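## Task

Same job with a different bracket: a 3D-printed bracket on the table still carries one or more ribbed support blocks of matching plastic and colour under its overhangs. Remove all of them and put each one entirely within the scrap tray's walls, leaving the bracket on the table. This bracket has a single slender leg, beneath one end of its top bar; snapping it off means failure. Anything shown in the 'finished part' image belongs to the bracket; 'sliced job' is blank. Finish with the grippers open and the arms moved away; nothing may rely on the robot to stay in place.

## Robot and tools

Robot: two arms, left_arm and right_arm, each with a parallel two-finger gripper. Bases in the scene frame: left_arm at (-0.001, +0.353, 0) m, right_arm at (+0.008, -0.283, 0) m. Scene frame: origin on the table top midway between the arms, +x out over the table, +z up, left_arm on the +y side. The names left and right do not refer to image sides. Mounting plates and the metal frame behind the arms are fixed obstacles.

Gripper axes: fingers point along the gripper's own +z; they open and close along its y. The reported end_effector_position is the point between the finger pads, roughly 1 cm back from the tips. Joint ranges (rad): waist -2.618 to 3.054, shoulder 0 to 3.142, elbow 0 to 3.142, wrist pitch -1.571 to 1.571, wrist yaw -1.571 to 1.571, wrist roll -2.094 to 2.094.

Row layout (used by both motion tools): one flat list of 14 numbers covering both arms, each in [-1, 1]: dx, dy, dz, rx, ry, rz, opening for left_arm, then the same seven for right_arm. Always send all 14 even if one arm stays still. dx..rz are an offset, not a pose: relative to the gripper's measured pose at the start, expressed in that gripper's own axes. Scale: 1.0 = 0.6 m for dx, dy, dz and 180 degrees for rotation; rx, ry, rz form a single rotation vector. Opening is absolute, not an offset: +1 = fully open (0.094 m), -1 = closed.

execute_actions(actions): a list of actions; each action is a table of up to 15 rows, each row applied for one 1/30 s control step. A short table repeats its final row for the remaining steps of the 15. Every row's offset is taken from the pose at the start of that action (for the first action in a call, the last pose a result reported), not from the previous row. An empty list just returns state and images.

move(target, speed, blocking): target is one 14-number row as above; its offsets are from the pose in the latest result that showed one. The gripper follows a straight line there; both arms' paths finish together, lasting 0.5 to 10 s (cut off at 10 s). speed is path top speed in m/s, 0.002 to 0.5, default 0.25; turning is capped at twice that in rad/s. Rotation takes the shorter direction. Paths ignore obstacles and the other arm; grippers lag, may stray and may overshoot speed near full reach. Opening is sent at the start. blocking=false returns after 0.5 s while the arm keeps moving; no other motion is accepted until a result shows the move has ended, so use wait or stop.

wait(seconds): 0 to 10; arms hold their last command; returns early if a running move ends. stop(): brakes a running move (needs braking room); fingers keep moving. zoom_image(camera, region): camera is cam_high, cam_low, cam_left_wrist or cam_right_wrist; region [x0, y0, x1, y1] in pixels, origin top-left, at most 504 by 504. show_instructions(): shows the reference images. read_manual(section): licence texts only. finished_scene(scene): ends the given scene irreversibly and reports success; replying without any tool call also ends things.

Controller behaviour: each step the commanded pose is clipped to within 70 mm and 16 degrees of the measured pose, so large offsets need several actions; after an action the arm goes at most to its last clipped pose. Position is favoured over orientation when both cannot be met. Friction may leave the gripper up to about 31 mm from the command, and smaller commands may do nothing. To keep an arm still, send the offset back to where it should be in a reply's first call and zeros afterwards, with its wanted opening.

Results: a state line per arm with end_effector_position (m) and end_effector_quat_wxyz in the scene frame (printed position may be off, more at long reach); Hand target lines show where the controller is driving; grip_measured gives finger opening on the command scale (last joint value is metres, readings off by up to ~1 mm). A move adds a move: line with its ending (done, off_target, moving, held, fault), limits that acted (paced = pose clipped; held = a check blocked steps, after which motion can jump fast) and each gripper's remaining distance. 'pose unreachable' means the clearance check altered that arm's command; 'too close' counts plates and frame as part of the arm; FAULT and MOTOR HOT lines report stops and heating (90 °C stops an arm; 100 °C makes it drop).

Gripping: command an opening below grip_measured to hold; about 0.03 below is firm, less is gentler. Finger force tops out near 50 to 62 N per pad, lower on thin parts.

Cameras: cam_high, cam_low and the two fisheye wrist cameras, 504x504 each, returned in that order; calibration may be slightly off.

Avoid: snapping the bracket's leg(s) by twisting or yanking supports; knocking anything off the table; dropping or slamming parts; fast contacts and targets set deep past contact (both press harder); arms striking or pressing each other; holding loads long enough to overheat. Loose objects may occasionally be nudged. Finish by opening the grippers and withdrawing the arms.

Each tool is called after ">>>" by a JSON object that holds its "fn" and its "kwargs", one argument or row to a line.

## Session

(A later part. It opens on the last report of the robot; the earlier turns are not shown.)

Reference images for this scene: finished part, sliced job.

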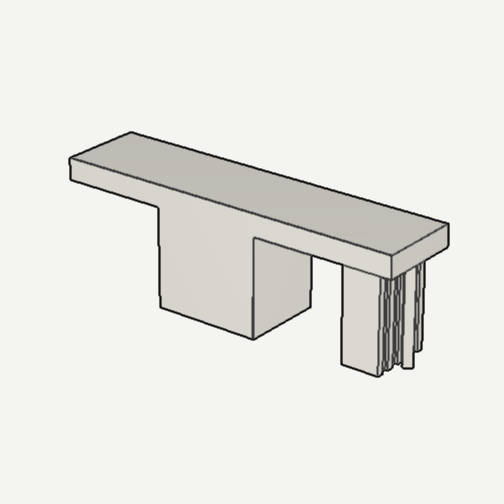

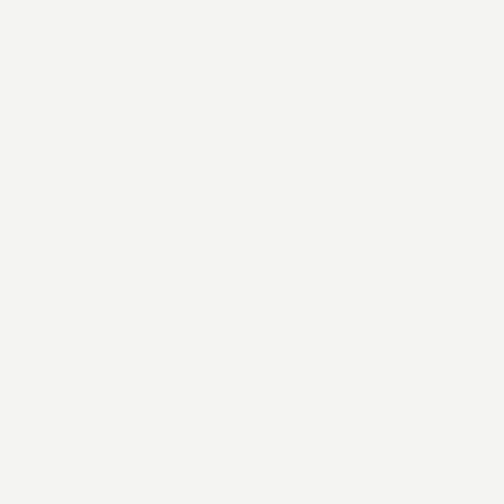

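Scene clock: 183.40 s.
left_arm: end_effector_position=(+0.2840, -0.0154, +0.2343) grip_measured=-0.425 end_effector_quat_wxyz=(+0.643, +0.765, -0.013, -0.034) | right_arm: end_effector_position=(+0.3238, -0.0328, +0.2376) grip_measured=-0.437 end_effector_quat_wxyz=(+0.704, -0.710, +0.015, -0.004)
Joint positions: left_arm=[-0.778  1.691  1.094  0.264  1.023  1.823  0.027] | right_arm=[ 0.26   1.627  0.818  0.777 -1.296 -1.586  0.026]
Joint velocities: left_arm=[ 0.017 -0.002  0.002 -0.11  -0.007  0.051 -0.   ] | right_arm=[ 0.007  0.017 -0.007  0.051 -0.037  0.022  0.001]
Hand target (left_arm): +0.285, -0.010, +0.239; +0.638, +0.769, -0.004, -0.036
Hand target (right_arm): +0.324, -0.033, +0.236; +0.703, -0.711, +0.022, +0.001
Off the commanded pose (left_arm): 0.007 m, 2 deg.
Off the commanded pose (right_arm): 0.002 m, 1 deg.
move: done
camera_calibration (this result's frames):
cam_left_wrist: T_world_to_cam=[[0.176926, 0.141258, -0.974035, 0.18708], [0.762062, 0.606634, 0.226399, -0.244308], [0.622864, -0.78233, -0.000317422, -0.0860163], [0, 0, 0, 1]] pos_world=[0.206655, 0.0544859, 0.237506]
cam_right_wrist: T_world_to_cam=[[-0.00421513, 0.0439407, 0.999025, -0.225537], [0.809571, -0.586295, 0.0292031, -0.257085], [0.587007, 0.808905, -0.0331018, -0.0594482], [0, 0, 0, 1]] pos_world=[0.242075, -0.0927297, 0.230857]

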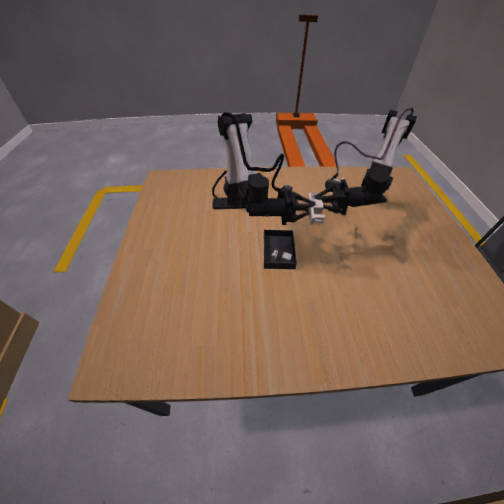

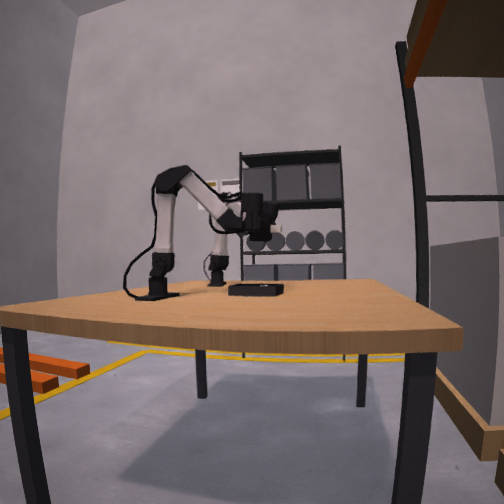

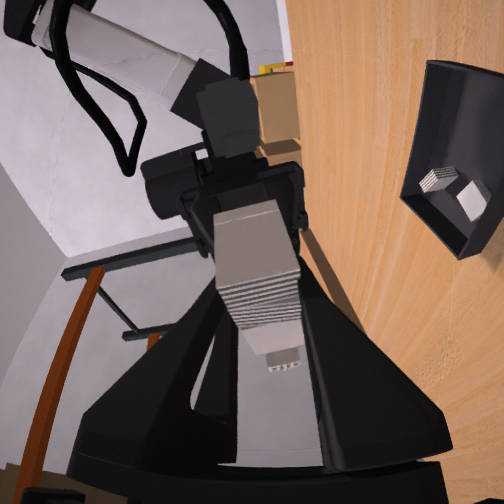

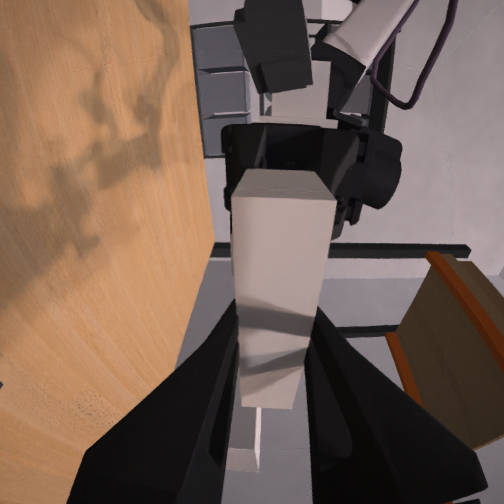

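Partly; continue a little.

>>> {"fn": "move", "kwargs": {
  "target": [-0.004,0.008,-0.025,0.025,0,0,-0.55,0,0,0,0,0,0,-0.6],
  "speed": 0.03
}}

>>> {"fn": "zoom_image", "kwargs": {
  "camera": "cam_high",
  "region": [290,175,370,235]
}}

Scene clock: 187.63 s.
left_arm: end_effector_position=(+0.2797, -0.0029, +0.2257) grip_measured=-0.424 end_effector_quat_wxyz=(+0.606, +0.794, -0.005, -0.050) | right_arm: end_effector_position=(+0.3220, -0.0306, +0.2393) grip_measured=-0.437 end_effector_quat_wxyz=(+0.705, -0.709, +0.007, -0.006)
Joint positions: left_arm=[-0.759  1.666  1.151 -0.012  1.023  1.955  0.027] | right_arm=[ 0.267  1.627  0.818  0.791 -1.297 -1.586  0.026]
Joint velocities: left_arm=[ 0.012  0.017  0.007 -0.037 -0.037 -0.022  0.002] | right_arm=[-0.002  0.002 -0.012 -0.007 -0.007 -0.022 -0.001]
Hand target (left_arm): +0.282, -0.001, +0.242; +0.613, +0.789, -0.015, -0.034
Hand target (right_arm): +0.324, -0.033, +0.238; +0.704, -0.710, +0.015, -0.004
Off the commanded pose (left_arm): 0.016 m, 2 deg.
Off the commanded pose (right_arm): 0.003 m, 1 deg.
move: off_target (left_arm)
camera_calibration (this result's frames):
cam_left_wrist: T_world_to_cam=[[0.147057, 0.233465, -0.961181, 0.183444], [0.775989, 0.575354, 0.258474, -0.25798], [0.613363, -0.783876, -0.0965566, -0.049159], [0, 0, 0, 1]] pos_world=[0.203365, 0.0670674, 0.238258]
cam_right_wrist: T_world_to_cam=[[-0.0178216, 0.0404275, 0.999024, -0.223022], [0.813574, -0.580219, 0.0379931, -0.25759], [0.581188, 0.813457, -0.0225503, -0.0605976], [0, 0, 0, 1]] pos_world=[0.240812, -0.0911486, 0.231225]

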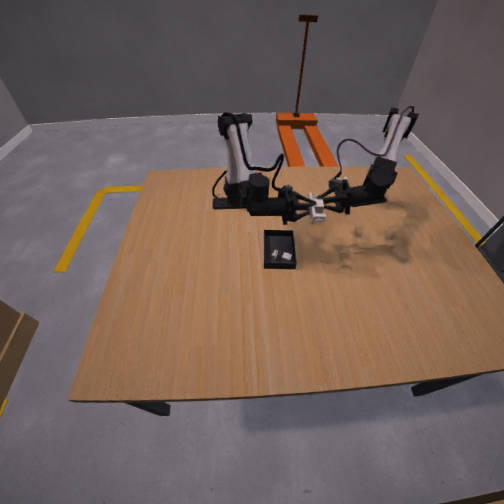

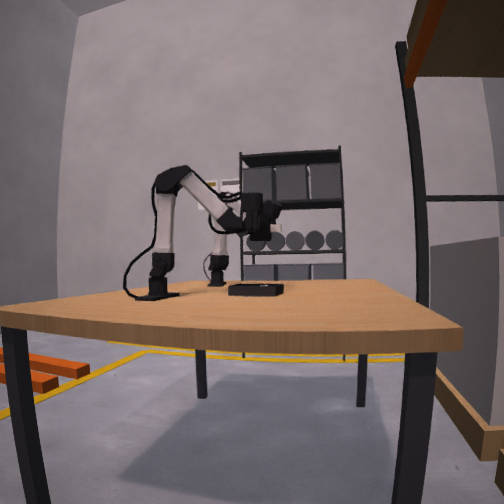

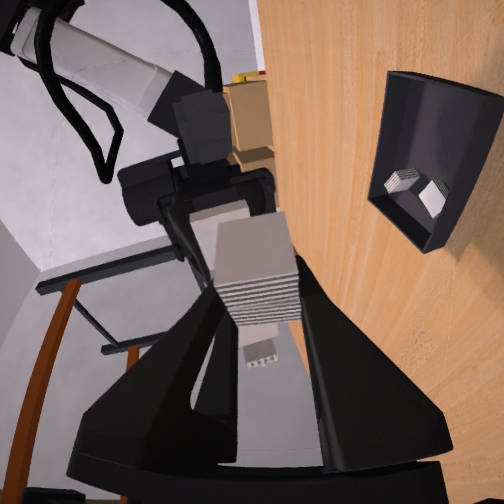

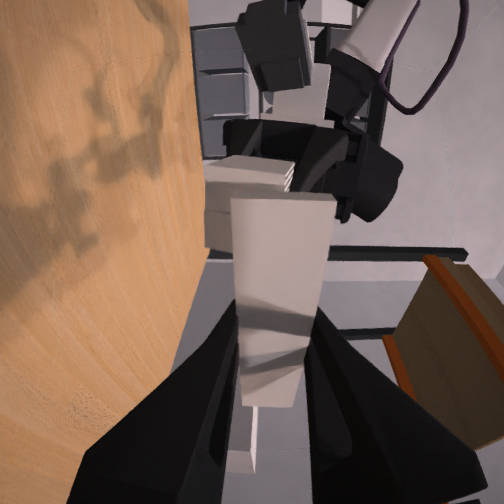

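Region (290, 175, 370, 235) of cam_high's 504x504 image, scaled by 6.300, with more detail than that image has; it fills the top 378 rows of this view, and the rest is white.

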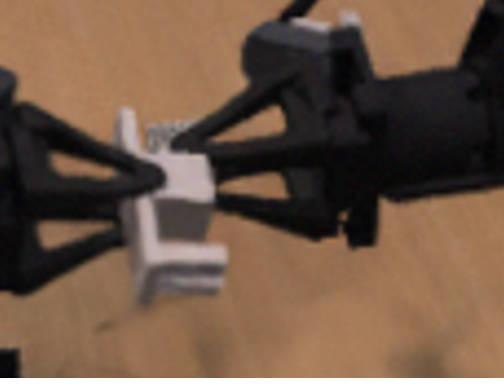

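>>> {"fn": "move", "kwargs": {
  "target": [-0.01,0,-0.09,-0.03,0,0,-0.55,0,0,0,0,0,0,-0.6],
  "speed": 0.08
}}

>>> {"fn": "move", "kwargs": {
  "target": [0,-0.08,-0.03,0,0,-0.5,-0.55,0,-0.05,-0.03,0,0,0.5,-0.6],
  "speed": 0.3
}}

>>> {"fn": "move", "kwargs": {
  "target": [0,0,0,0,0,0,-0.55,0.25,0,-0.47,0,0.5,0,-0.6],
  "speed": 0.3
}}

Scene clock: 195.50 s.
left_arm: end_effector_position=(+0.2823, +0.0470, +0.2347) grip_measured=-0.424 end_effector_quat_wxyz=(+0.636, +0.770, +0.006, -0.053) | right_arm: end_effector_position=(+0.3220, -0.0306, +0.2393) grip_measured=-0.437 end_effector_quat_wxyz=(+0.705, -0.709, +0.007, -0.006)
Joint positions: left_arm=[-0.622  1.574  1.027  0.058  1.167  1.936  0.027] | right_arm=[ 0.267  1.627  0.818  0.791 -1.297 -1.586  0.026]
Joint velocities: left_arm=[-0.022  0.007  0.007 -0.007 -0.022  0.007  0.001] | right_arm=[-0.007 -0.002 -0.012  0.037 -0.051 -0.022  0.   ]
Hand target (left_arm): +0.278, +0.050, +0.241; +0.643, +0.764, -0.002, -0.050
Hand target (right_arm): +0.322, -0.031, +0.239; +0.705, -0.709, +0.007, -0.006
Off the commanded pose (left_arm): 0.007 m, 1 deg.
Off the commanded pose (right_arm): 0.000 m, 0 deg.
move: done
camera_calibration (this result's frames):
cam_left_wrist: T_world_to_cam=[[0.124739, 0.16046, -0.979129, 0.194018], [0.770679, 0.605854, 0.197471, -0.276592], [0.624895, -0.779226, -0.0480893, -0.0256537], [0, 0, 0, 1]] pos_world=[0.204993, 0.116453, 0.243354]
cam_right_wrist: T_world_to_cam=[[-0.0178216, 0.0404275, 0.999024, -0.223022], [0.813574, -0.580219, 0.0379931, -0.25759], [0.581188, 0.813457, -0.0225503, -0.0605976], [0, 0, 0, 1]] pos_world=[0.240812, -0.0911486, 0.231225]

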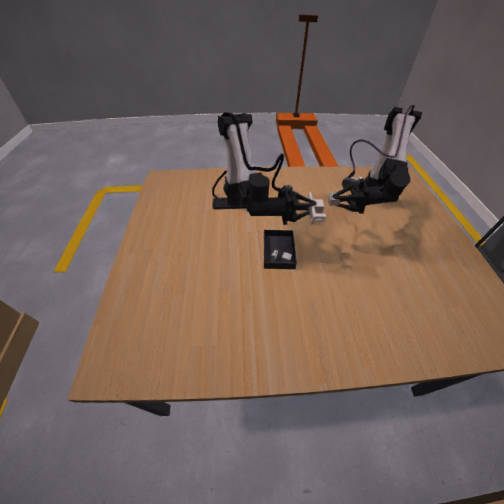

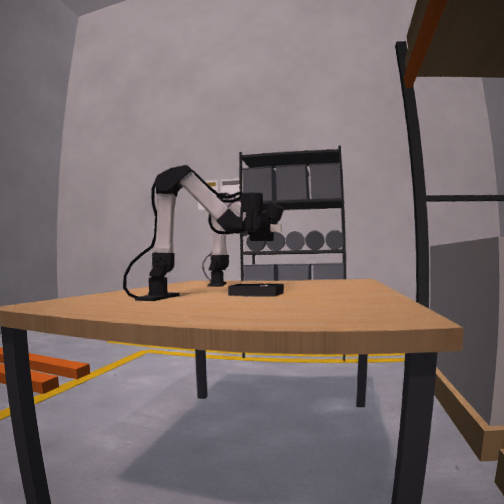

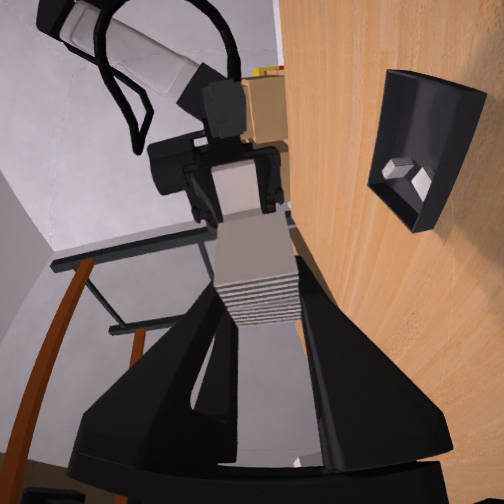

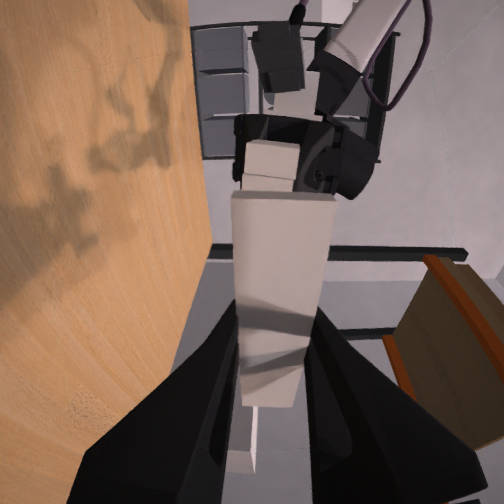

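Scene clock: 198.87 s.
left_arm: end_effector_position=(+0.2802, +0.0718, +0.1959) grip_measured=-0.424 end_effector_quat_wxyz=(+0.416, +0.544, +0.547, -0.481) | right_arm: end_effector_position=(+0.3229, -0.0455, +0.2601) grip_measured=-0.437 end_effector_quat_wxyz=(+0.494, -0.493, +0.515, +0.498)
Joint positions: left_arm=[-0.555  1.588  0.905  0.102  1.217  0.478  0.027] | right_arm=[ 0.221  1.563  0.874  0.619 -1.344 -0.043  0.026]
Joint velocities: left_arm=[-0.012 -0.007 -0.027  0.022 -0.022 -0.037 -0.001] | right_arm=[ 0.007 -0.007  0.012  0.037  0.081  0.007 -0.   ]
Hand target (left_arm): +0.280, +0.074, +0.191; +0.413, +0.540, +0.548, -0.487
Hand target (right_arm): +0.323, -0.048, +0.269; +0.503, -0.496, +0.507, +0.494
Off the commanded pose (left_arm): 0.005 m, 1 deg.
Off the commanded pose (right_arm): 0.010 m, 2 deg.
move: done
camera_calibration (this result's frames):
cam_left_wrist: T_world_to_cam=[[-0.988748, 0.0791482, -0.126939, 0.30318], [0.138564, 0.804346, -0.577778, 0.0324094], [0.0563726, -0.588866, -0.806262, 0.287256], [0, 0, 0, 1]] pos_world=[0.279085, 0.119091, 0.288815]
cam_right_wrist: T_world_to_cam=[[0.999823, 0.0176726, -0.00647388, -0.311311], [0.00492683, -0.577731, -0.816212, 0.215635], [-0.0181648, 0.816036, -0.577716, 0.289533], [0, 0, 0, 1]] pos_world=[0.315453, -0.106188, 0.341256]

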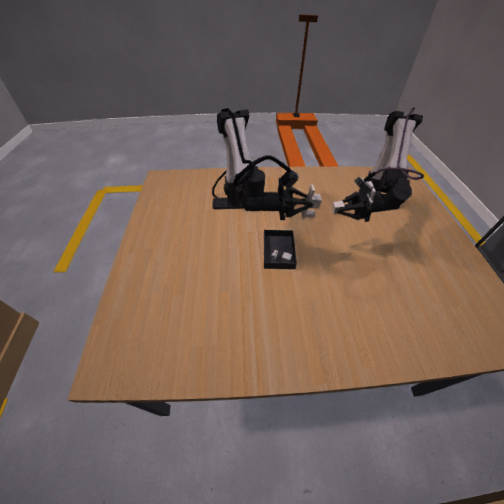

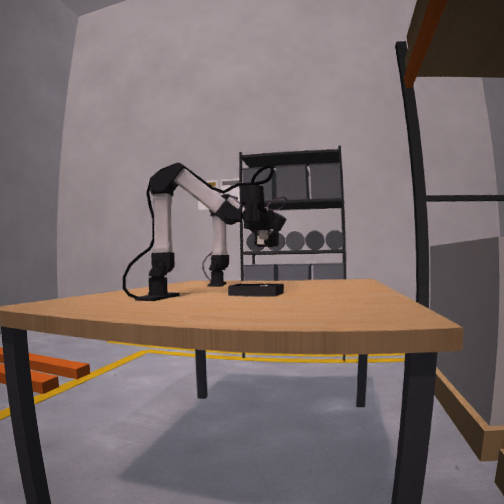

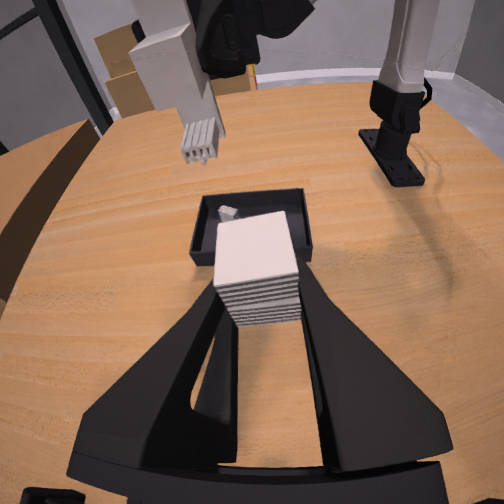

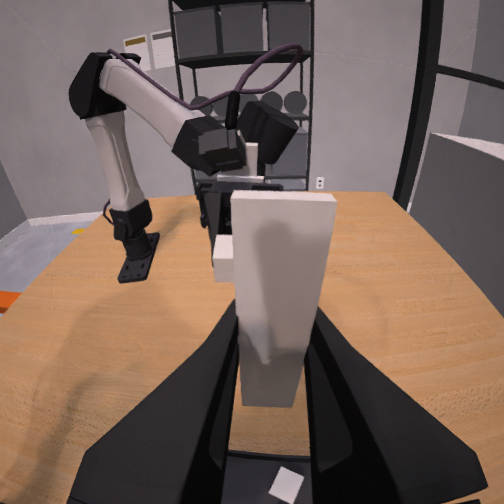

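Scene clock: 202.13 s.
left_arm: end_effector_position=(+0.2802, +0.0718, +0.1959) grip_measured=-0.424 end_effector_quat_wxyz=(+0.416, +0.544, +0.547, -0.481) | right_arm: end_effector_position=(+0.3159, -0.3279, +0.1228) grip_measured=-0.437 end_effector_quat_wxyz=(+0.011, +0.705, -0.709, -0.003)
Joint positions: left_arm=[-0.555  1.588  0.905  0.102  1.217  0.477  0.027] | right_arm=[-0.124  1.738  1.477 -1.329  0.014 -1.7    0.026]
Joint velocities: left_arm=[ 0.002 -0.002  0.002  0.051  0.007 -0.037  0.   ] | right_arm=[-0.007  0.007  0.027  0.051 -0.007  0.022 -0.   ]
Hand target (left_arm): +0.280, +0.072, +0.196; +0.416, +0.544, +0.547, -0.481
Hand target (right_arm): +0.312, -0.331, +0.114; +0.021, +0.706, -0.708, -0.010
Off the commanded pose (left_arm): 0.000 m, 0 deg.
Off the commanded pose (right_arm): 0.009 m, 1 deg.
move: done; limits=paced
camera_calibration (this result's frames):
cam_left_wrist: T_world_to_cam=[[-0.988801, 0.0790797, -0.126567, 0.303127], [0.13829, 0.804371, -0.577809, 0.0324905], [0.0561142, -0.588841, -0.806299, 0.287334], [0, 0, 0, 1]] pos_world=[0.279116, 0.119088, 0.288816]
cam_right_wrist: T_world_to_cam=[[0.998339, 0.0130064, -0.0561225, -0.295173], [0.0428647, -0.818575, 0.572797, -0.321065], [-0.0384904, -0.574252, -0.817773, 0.0205429], [0, 0, 0, 1]] pos_world=[0.309236, -0.24718, 0.184139]

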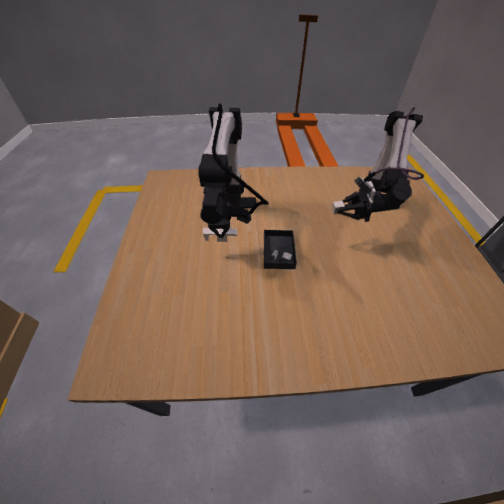

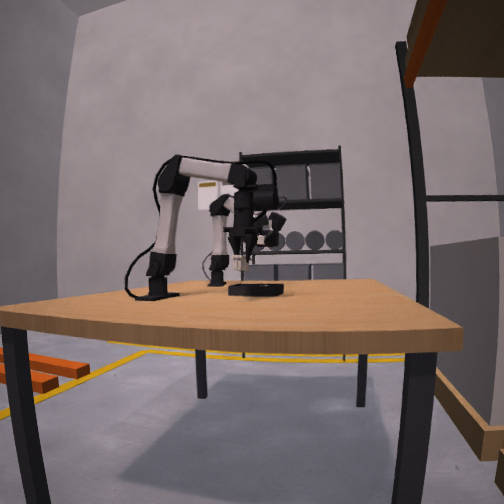

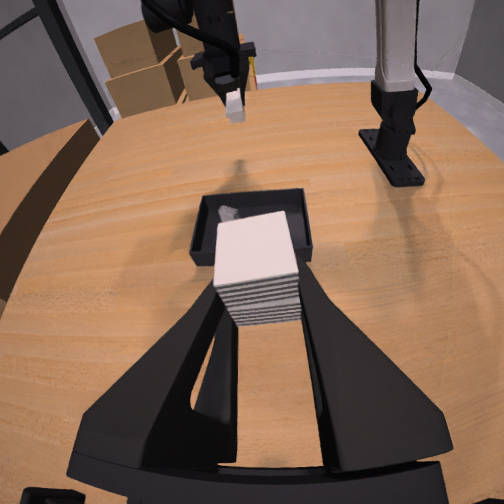

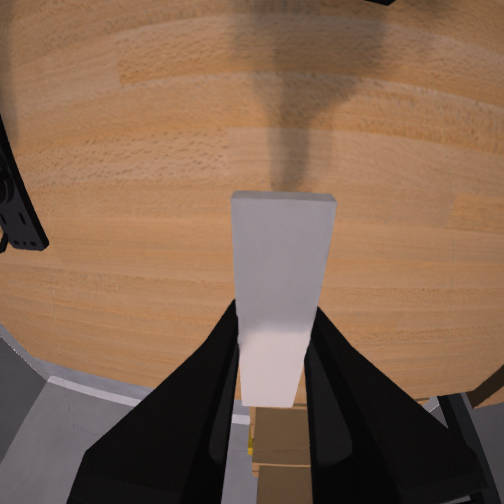

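>>> {"fn": "move", "kwargs": {
  "target": [0.108,0.017,0.279,0,0.25,0,-0.55,0.03,0,0.09,0,0,0.5,-0.6],
  "speed": 0.3
}}

>>> {"fn": "move", "kwargs": {
  "target": [0,0,0.12,0,0,0,-0.55,0,0,0.03,0,0,0,-0.6],
  "speed": 0.06
}}

>>> {"fn": "zoom_image", "kwargs": {
  "camera": "cam_low",
  "region": [190,250,300,320]
}}

Scene clock: 210.63 s.
left_arm: end_effector_position=(+0.2723, -0.0771, +0.0967) grip_measured=-0.424 end_effector_quat_wxyz=(+0.170, +0.690, +0.662, -0.240) | right_arm: end_effector_position=(+0.3184, -0.3448, +0.0833) grip_measured=-0.436 end_effector_quat_wxyz=(+0.008, -0.007, +1.000, -0.009)
Joint positions: left_arm=[-1.041  2.153  1.806 -0.826  0.457  0.662  0.027] | right_arm=[-0.175  1.738  1.319 -1.134  0.015 -0.201  0.026]
Joint velocities: left_arm=[ 0.002 -0.012 -0.007 -0.066 -0.022  0.066 -0.   ] | right_arm=[-0.022  0.002  0.007  0.037 -0.022 -0.037 -0.002]
Hand target (left_arm): +0.275, -0.080, +0.098; +0.172, +0.689, +0.664, -0.235
Hand target (right_arm): +0.313, -0.347, +0.069; -0.010, +0.003, +1.000, -0.006
Off the commanded pose (left_arm): 0.005 m, 1 deg.
Off the commanded pose (right_arm): 0.015 m, 2 deg.
move: off_target (right_arm)
camera_calibration (this result's frames):
cam_left_wrist: T_world_to_cam=[[-0.973782, 0.223466, -0.042556, 0.29345], [0.214058, 0.963454, 0.161042, 0.016208], [0.0769882, 0.147711, -0.98603, 0.188595], [0, 0, 0, 1]] pos_world=[0.267767, -0.109049, 0.195838]
cam_right_wrist: T_world_to_cam=[[0.0340968, -0.999281, -0.0166039, -0.345004], [-0.832541, -0.0375908, 0.552686, 0.237286], [-0.552913, -0.00502146, -0.833224, 0.339966], [0, 0, 0, 1]] pos_world=[0.397286, -0.334129, 0.146395]

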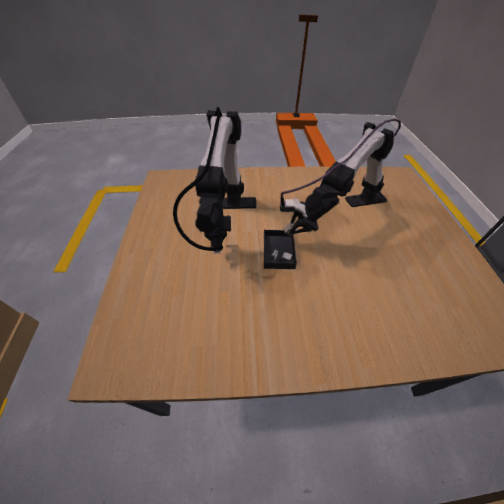

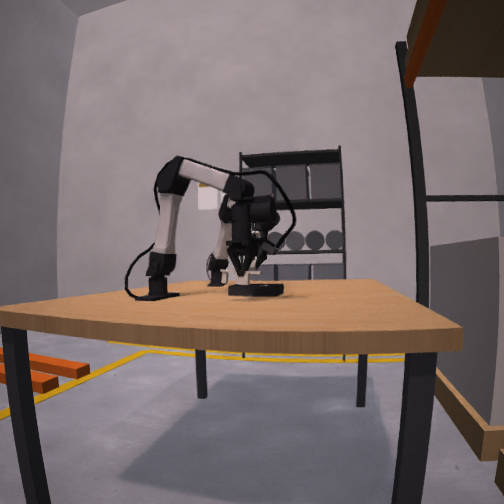

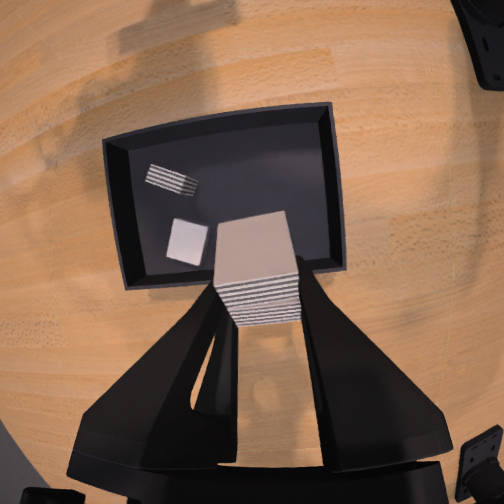

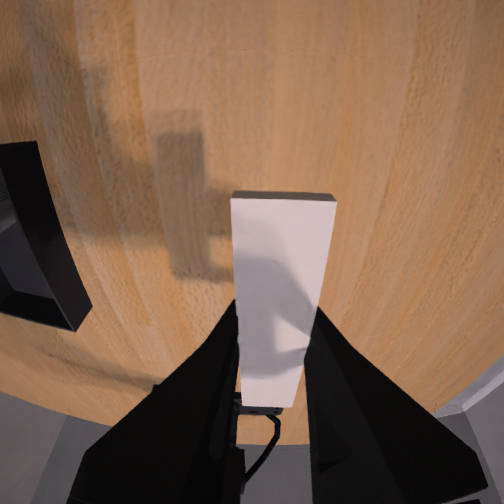

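Scene clock: 212.17 s.
left_arm: end_effector_position=(+0.2638, -0.1128, +0.0375) grip_measured=-0.424 end_effector_quat_wxyz=(+0.163, +0.690, +0.662, -0.242) | right_arm: end_effector_position=(+0.3224, -0.3456, +0.0757) grip_measured=-0.436 end_effector_quat_wxyz=(+0.019, -0.007, +1.000, -0.011)
Joint positions: left_arm=[-1.103  2.298  1.806 -0.669  0.44   0.602  0.027] | right_arm=[-0.175  1.738  1.288 -1.08   0.015 -0.201  0.026]
Joint velocities: left_arm=[-0.027 -0.017  0.002 -0.037  0.081 -0.051 -0.   ] | right_arm=[ 0.002  0.002 -0.012 -0.037 -0.007 -0.007 -0.002]
Hand target (left_arm): +0.265, -0.117, +0.037; +0.170, +0.690, +0.662, -0.239
Hand target (right_arm): +0.318, -0.345, +0.066; +0.008, -0.007, +1.000, -0.009
Off the commanded pose (left_arm): 0.004 m, 1 deg.
Off the commanded pose (right_arm): 0.011 m, 1 deg.
move: off_target (right_arm)
camera_calibration (this result's frames):
cam_left_wrist: T_world_to_cam=[[-0.973172, 0.228312, -0.0284546, 0.290527], [0.220702, 0.961292, 0.164949, 0.0598136], [0.0650131, 0.154244, -0.985892, 0.140128], [0, 0, 0, 1]] pos_world=[0.260422, -0.145443, 0.136551]
cam_right_wrist: T_world_to_cam=[[0.0344138, -0.999341, -0.01158, -0.346533], [-0.844761, -0.0352782, 0.53398, 0.250956], [-0.534036, -0.00859396, -0.845418, 0.329485], [0, 0, 0, 1]] pos_world=[0.399881, -0.33462, 0.140534]

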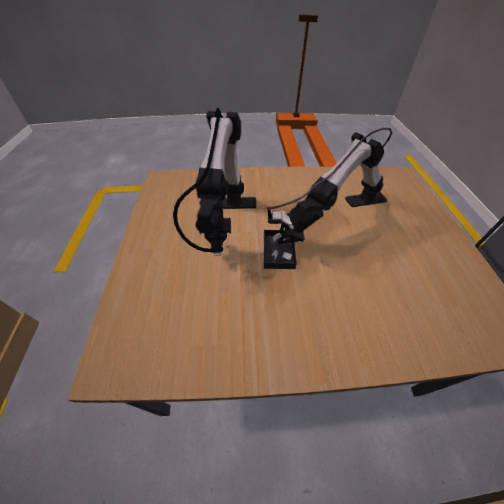

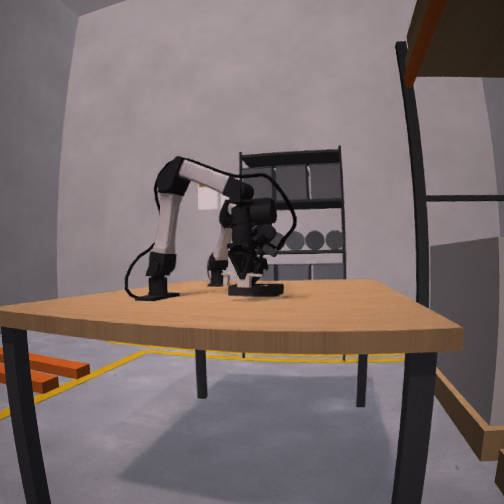

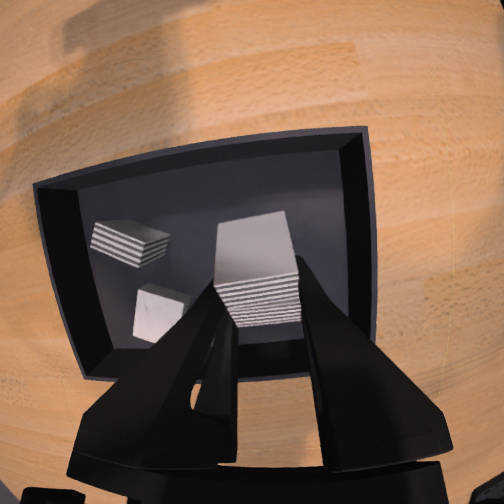

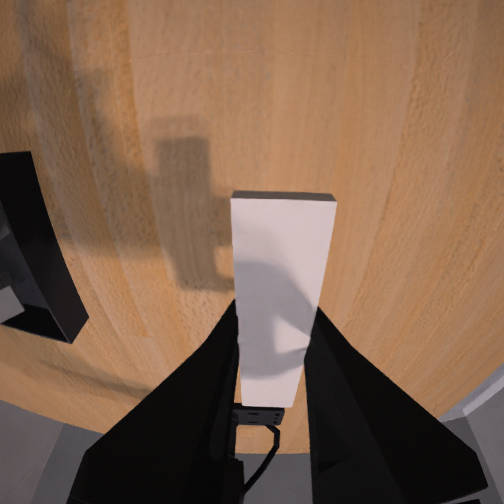

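Region (190, 250, 300, 320) of cam_low's 504x504 image, scaled by 4.582, with more detail than that image has; it fills the top 321 rows of this view, and the rest is white.

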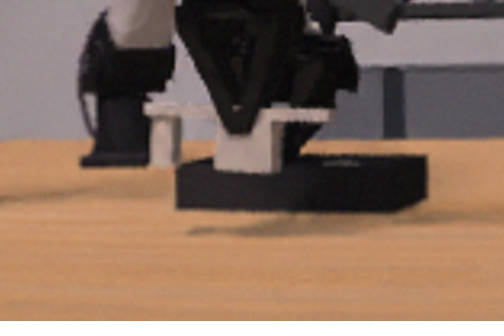

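>>> {"fn": "move", "kwargs": {
  "target": [-0.015,0.01,0.015,0,0,0,-0.55,0,0,0.065,0,0.01,0,-0.6],
  "speed": 0.03
}}

>>> {"fn": "move", "kwargs": {
  "target": [0,0,0,0,0,0,-0.18,0,0,0,0,0,0,-0.6]
}}

>>> {"fn": "zoom_image", "kwargs": {
  "camera": "cam_low",
  "region": [190,250,300,320]
}}

Scene clock: 218.13 s.
left_arm: end_effector_position=(+0.2698, -0.1205, +0.0325) grip_measured=-0.424 end_effector_quat_wxyz=(+0.161, +0.689, +0.663, -0.242) | right_arm: end_effector_position=(+0.3281, -0.3467, +0.0491) grip_measured=-0.436 end_effector_quat_wxyz=(+0.018, -0.007, +1.000, -0.011)
Joint positions: left_arm=[-1.103  2.346  1.87  -0.688  0.439  0.6    0.027] | right_arm=[-0.175  1.787  1.238 -0.983  0.015 -0.201  0.026]
Joint velocities: left_arm=[-0.002 -0.007  0.002 -0.037  0.081 -0.066 -0.   ] | right_arm=[ 0.007 -0.007 -0.002  0.051 -0.066  0.037 -0.   ]
Hand target (left_arm): +0.269, -0.126, +0.035; +0.163, +0.690, +0.662, -0.242
Hand target (right_arm): +0.323, -0.346, +0.037; +0.003, -0.007, +1.000, -0.011
Off the commanded pose (left_arm): 0.006 m, 0 deg.
Off the commanded pose (right_arm): 0.013 m, 2 deg.
move: off_target (right_arm)
camera_calibration (this result's frames):
cam_left_wrist: T_world_to_cam=[[-0.973708, 0.226384, -0.0253397, 0.29773], [0.219159, 0.961311, 0.166884, 0.0670506], [0.0621391, 0.156943, -0.985651, 0.137083], [0, 0, 0, 1]] pos_world=[0.26669, -0.153372, 0.131471]
cam_right_wrist: T_world_to_cam=[[0.0343872, -0.999336, -0.0120827, -0.348083], [-0.843558, -0.0355058, 0.535863, 0.269368], [-0.535936, -0.00823439, -0.844218, 0.310747], [0, 0, 0, 1]] pos_world=[0.405738, -0.335728, 0.113789]

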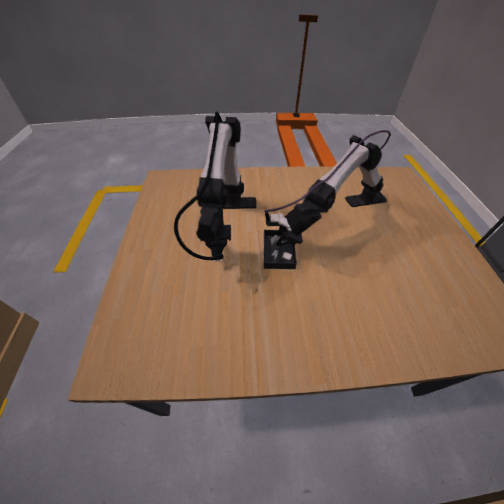

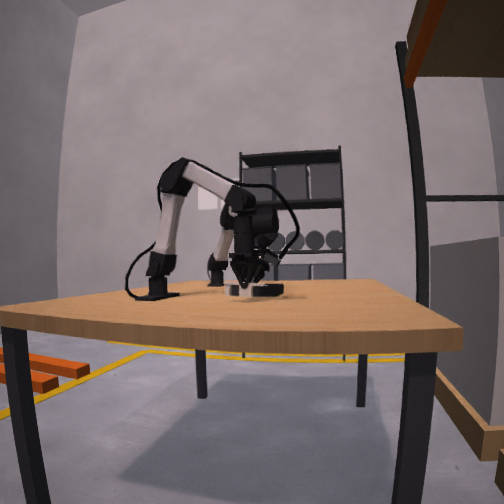

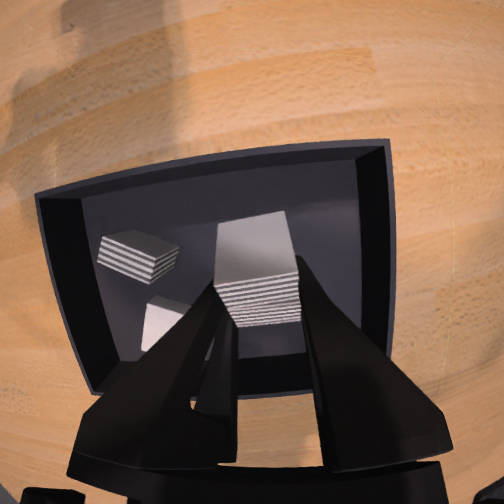

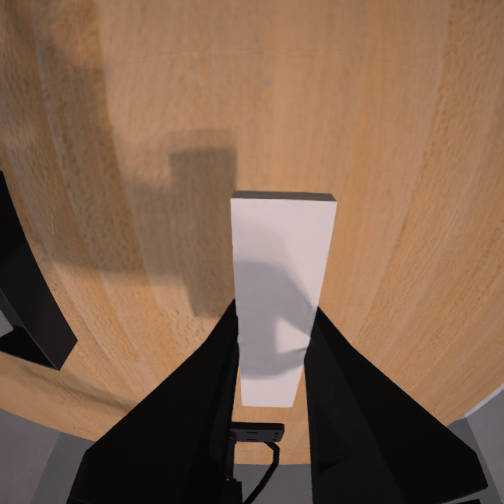

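Scene clock: 218.63 s.
left_arm: end_effector_position=(+0.2698, -0.1205, +0.0325) grip_measured=-0.182 end_effector_quat_wxyz=(+0.161, +0.689, +0.663, -0.242) | right_arm: end_effector_position=(+0.3281, -0.3467, +0.0491) grip_measured=-0.436 end_effector_quat_wxyz=(+0.018, -0.007, +1.000, -0.011)
Joint positions: left_arm=[-1.103  2.346  1.87  -0.688  0.439  0.6    0.038] | right_arm=[-0.175  1.787  1.238 -0.983  0.015 -0.201  0.026]
Joint velocities: left_arm=[-0.002  0.002 -0.007  0.051  0.037 -0.081 -0.001] | right_arm=[-0.012 -0.002  0.007 -0.022 -0.007  0.022 -0.   ]
Hand target (left_arm): +0.270, -0.120, +0.033; +0.161, +0.689, +0.663, -0.242
Hand target (right_arm): +0.328, -0.347, +0.049; +0.018, -0.007, +1.000, -0.011
Off the commanded pose (left_arm): 0.000 m, 0 deg.
Off the commanded pose (right_arm): 0.000 m, 0 deg.
move: done
camera_calibration (this result's frames):
cam_left_wrist: T_world_to_cam=[[-0.973708, 0.226384, -0.0253397, 0.29773], [0.219159, 0.961311, 0.166884, 0.0670506], [0.0621391, 0.156943, -0.985651, 0.137083], [0, 0, 0, 1]] pos_world=[0.26669, -0.153372, 0.131471]
cam_right_wrist: T_world_to_cam=[[0.0343872, -0.999336, -0.0120827, -0.348083], [-0.843558, -0.0355058, 0.535863, 0.269368], [-0.535936, -0.00823439, -0.844218, 0.310747], [0, 0, 0, 1]] pos_world=[0.405738, -0.335728, 0.113789]

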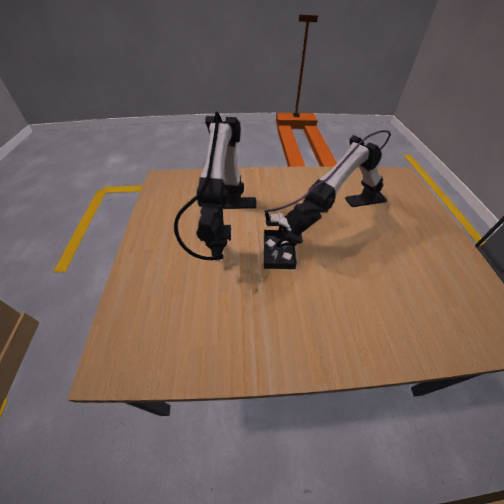

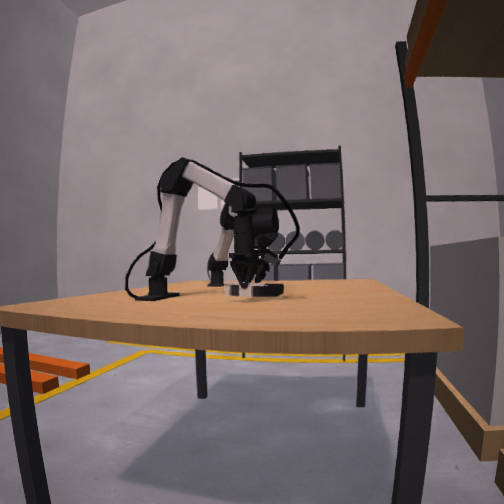

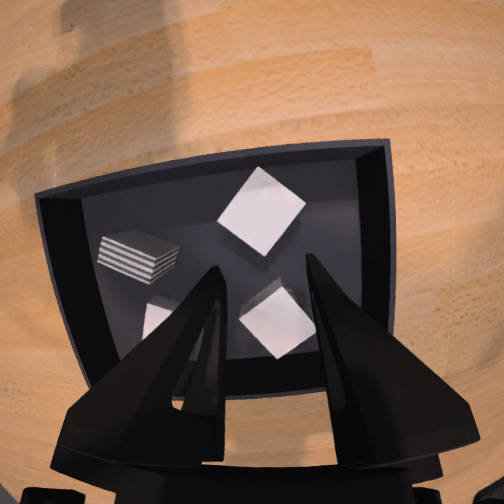

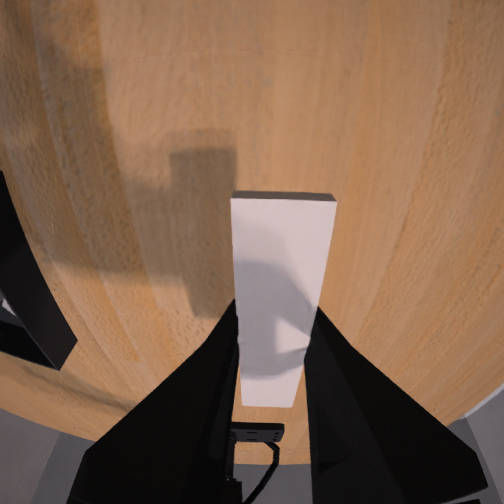

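Region (190, 250, 300, 320) of cam_low's 504x504 image, scaled by 4.582, with more detail than that image has; it fills the top 321 rows of this view, and the rest is white.

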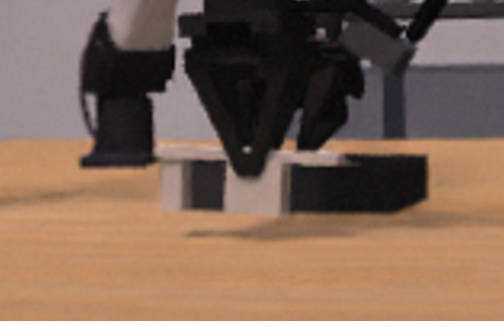

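>>> {"fn": "move", "kwargs": {
  "target": [0,0,-0.25,0,0,0,-0.18,0,0,0.045,0,0.008,0,-0.6],
  "speed": 0.1
}}

>>> {"fn": "zoom_image", "kwargs": {
  "camera": "cam_low",
  "region": [190,250,300,320]
}}

Scene clock: 223.27 s.
left_arm: end_effector_position=(+0.2859, -0.0380, +0.1439) grip_measured=-0.182 end_effector_quat_wxyz=(+0.149, +0.688, +0.670, -0.238) | right_arm: end_effector_position=(+0.3352, -0.3480, +0.0382) grip_measured=-0.436 end_effector_quat_wxyz=(+0.026, -0.007, +1.000, -0.013)
Joint positions: left_arm=[-0.959  2.118  1.958 -1.097  0.482  0.746  0.038] | right_arm=[-0.175  1.812  1.223 -0.926  0.015 -0.201  0.026]
Joint velocities: left_arm=[ 0.007 -0.017  0.012  0.007 -0.007  0.037  0.001] | right_arm=[ 0.007  0.007 -0.002  0.022 -0.007 -0.007  0.   ]
Hand target (left_arm): +0.287, -0.039, +0.157; +0.162, +0.689, +0.663, -0.243
Hand target (right_arm): +0.328, -0.347, +0.023; +0.005, -0.007, +1.000, -0.011
Off the commanded pose (left_arm): 0.013 m, 2 deg.
Off the commanded pose (right_arm): 0.017 m, 2 deg.
move: off_target (left_arm, right_arm)
camera_calibration (this result's frames):
cam_left_wrist: T_world_to_cam=[[-0.975254, 0.221001, -0.00615253, 0.295052], [0.215942, 0.95816, 0.187878, -0.0366328], [0.0474164, 0.181901, -0.982173, 0.237533], [0, 0, 0, 1]] pos_world=[0.284398, -0.0733141, 0.241996]
cam_right_wrist: T_world_to_cam=[[0.0345529, -0.999367, -0.00847872, -0.350003], [-0.852085, -0.0338919, 0.522304, 0.285113], [-0.522261, -0.0108225, -0.852717, 0.300113], [0, 0, 0, 1]] pos_world=[0.411772, -0.33687, 0.104028]

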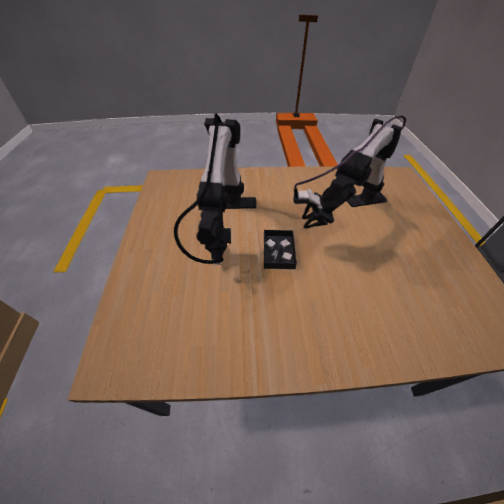

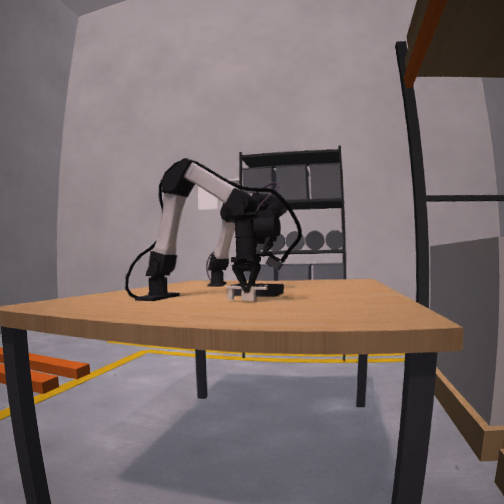

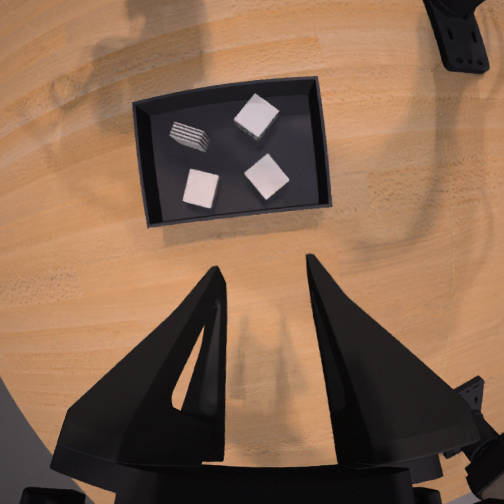

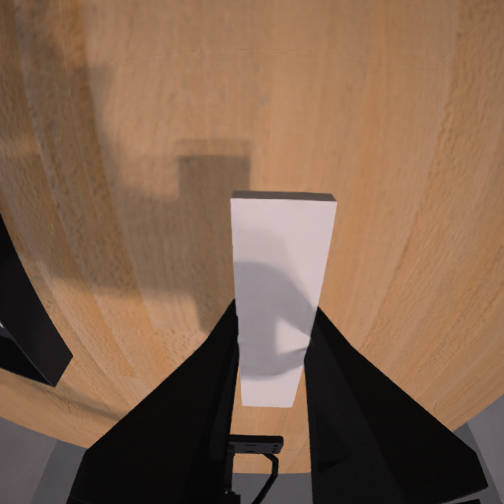

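Region (190, 250, 300, 320) of cam_low's 504x504 image, scaled by 4.582, with more detail than that image has; it fills the top 321 rows of this view, and the rest is white.

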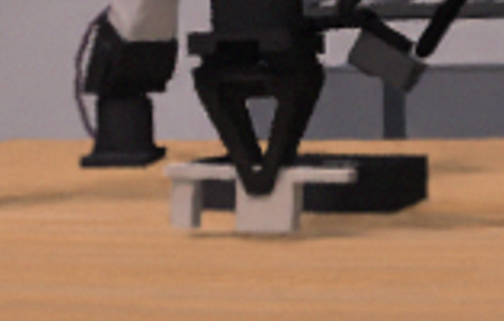

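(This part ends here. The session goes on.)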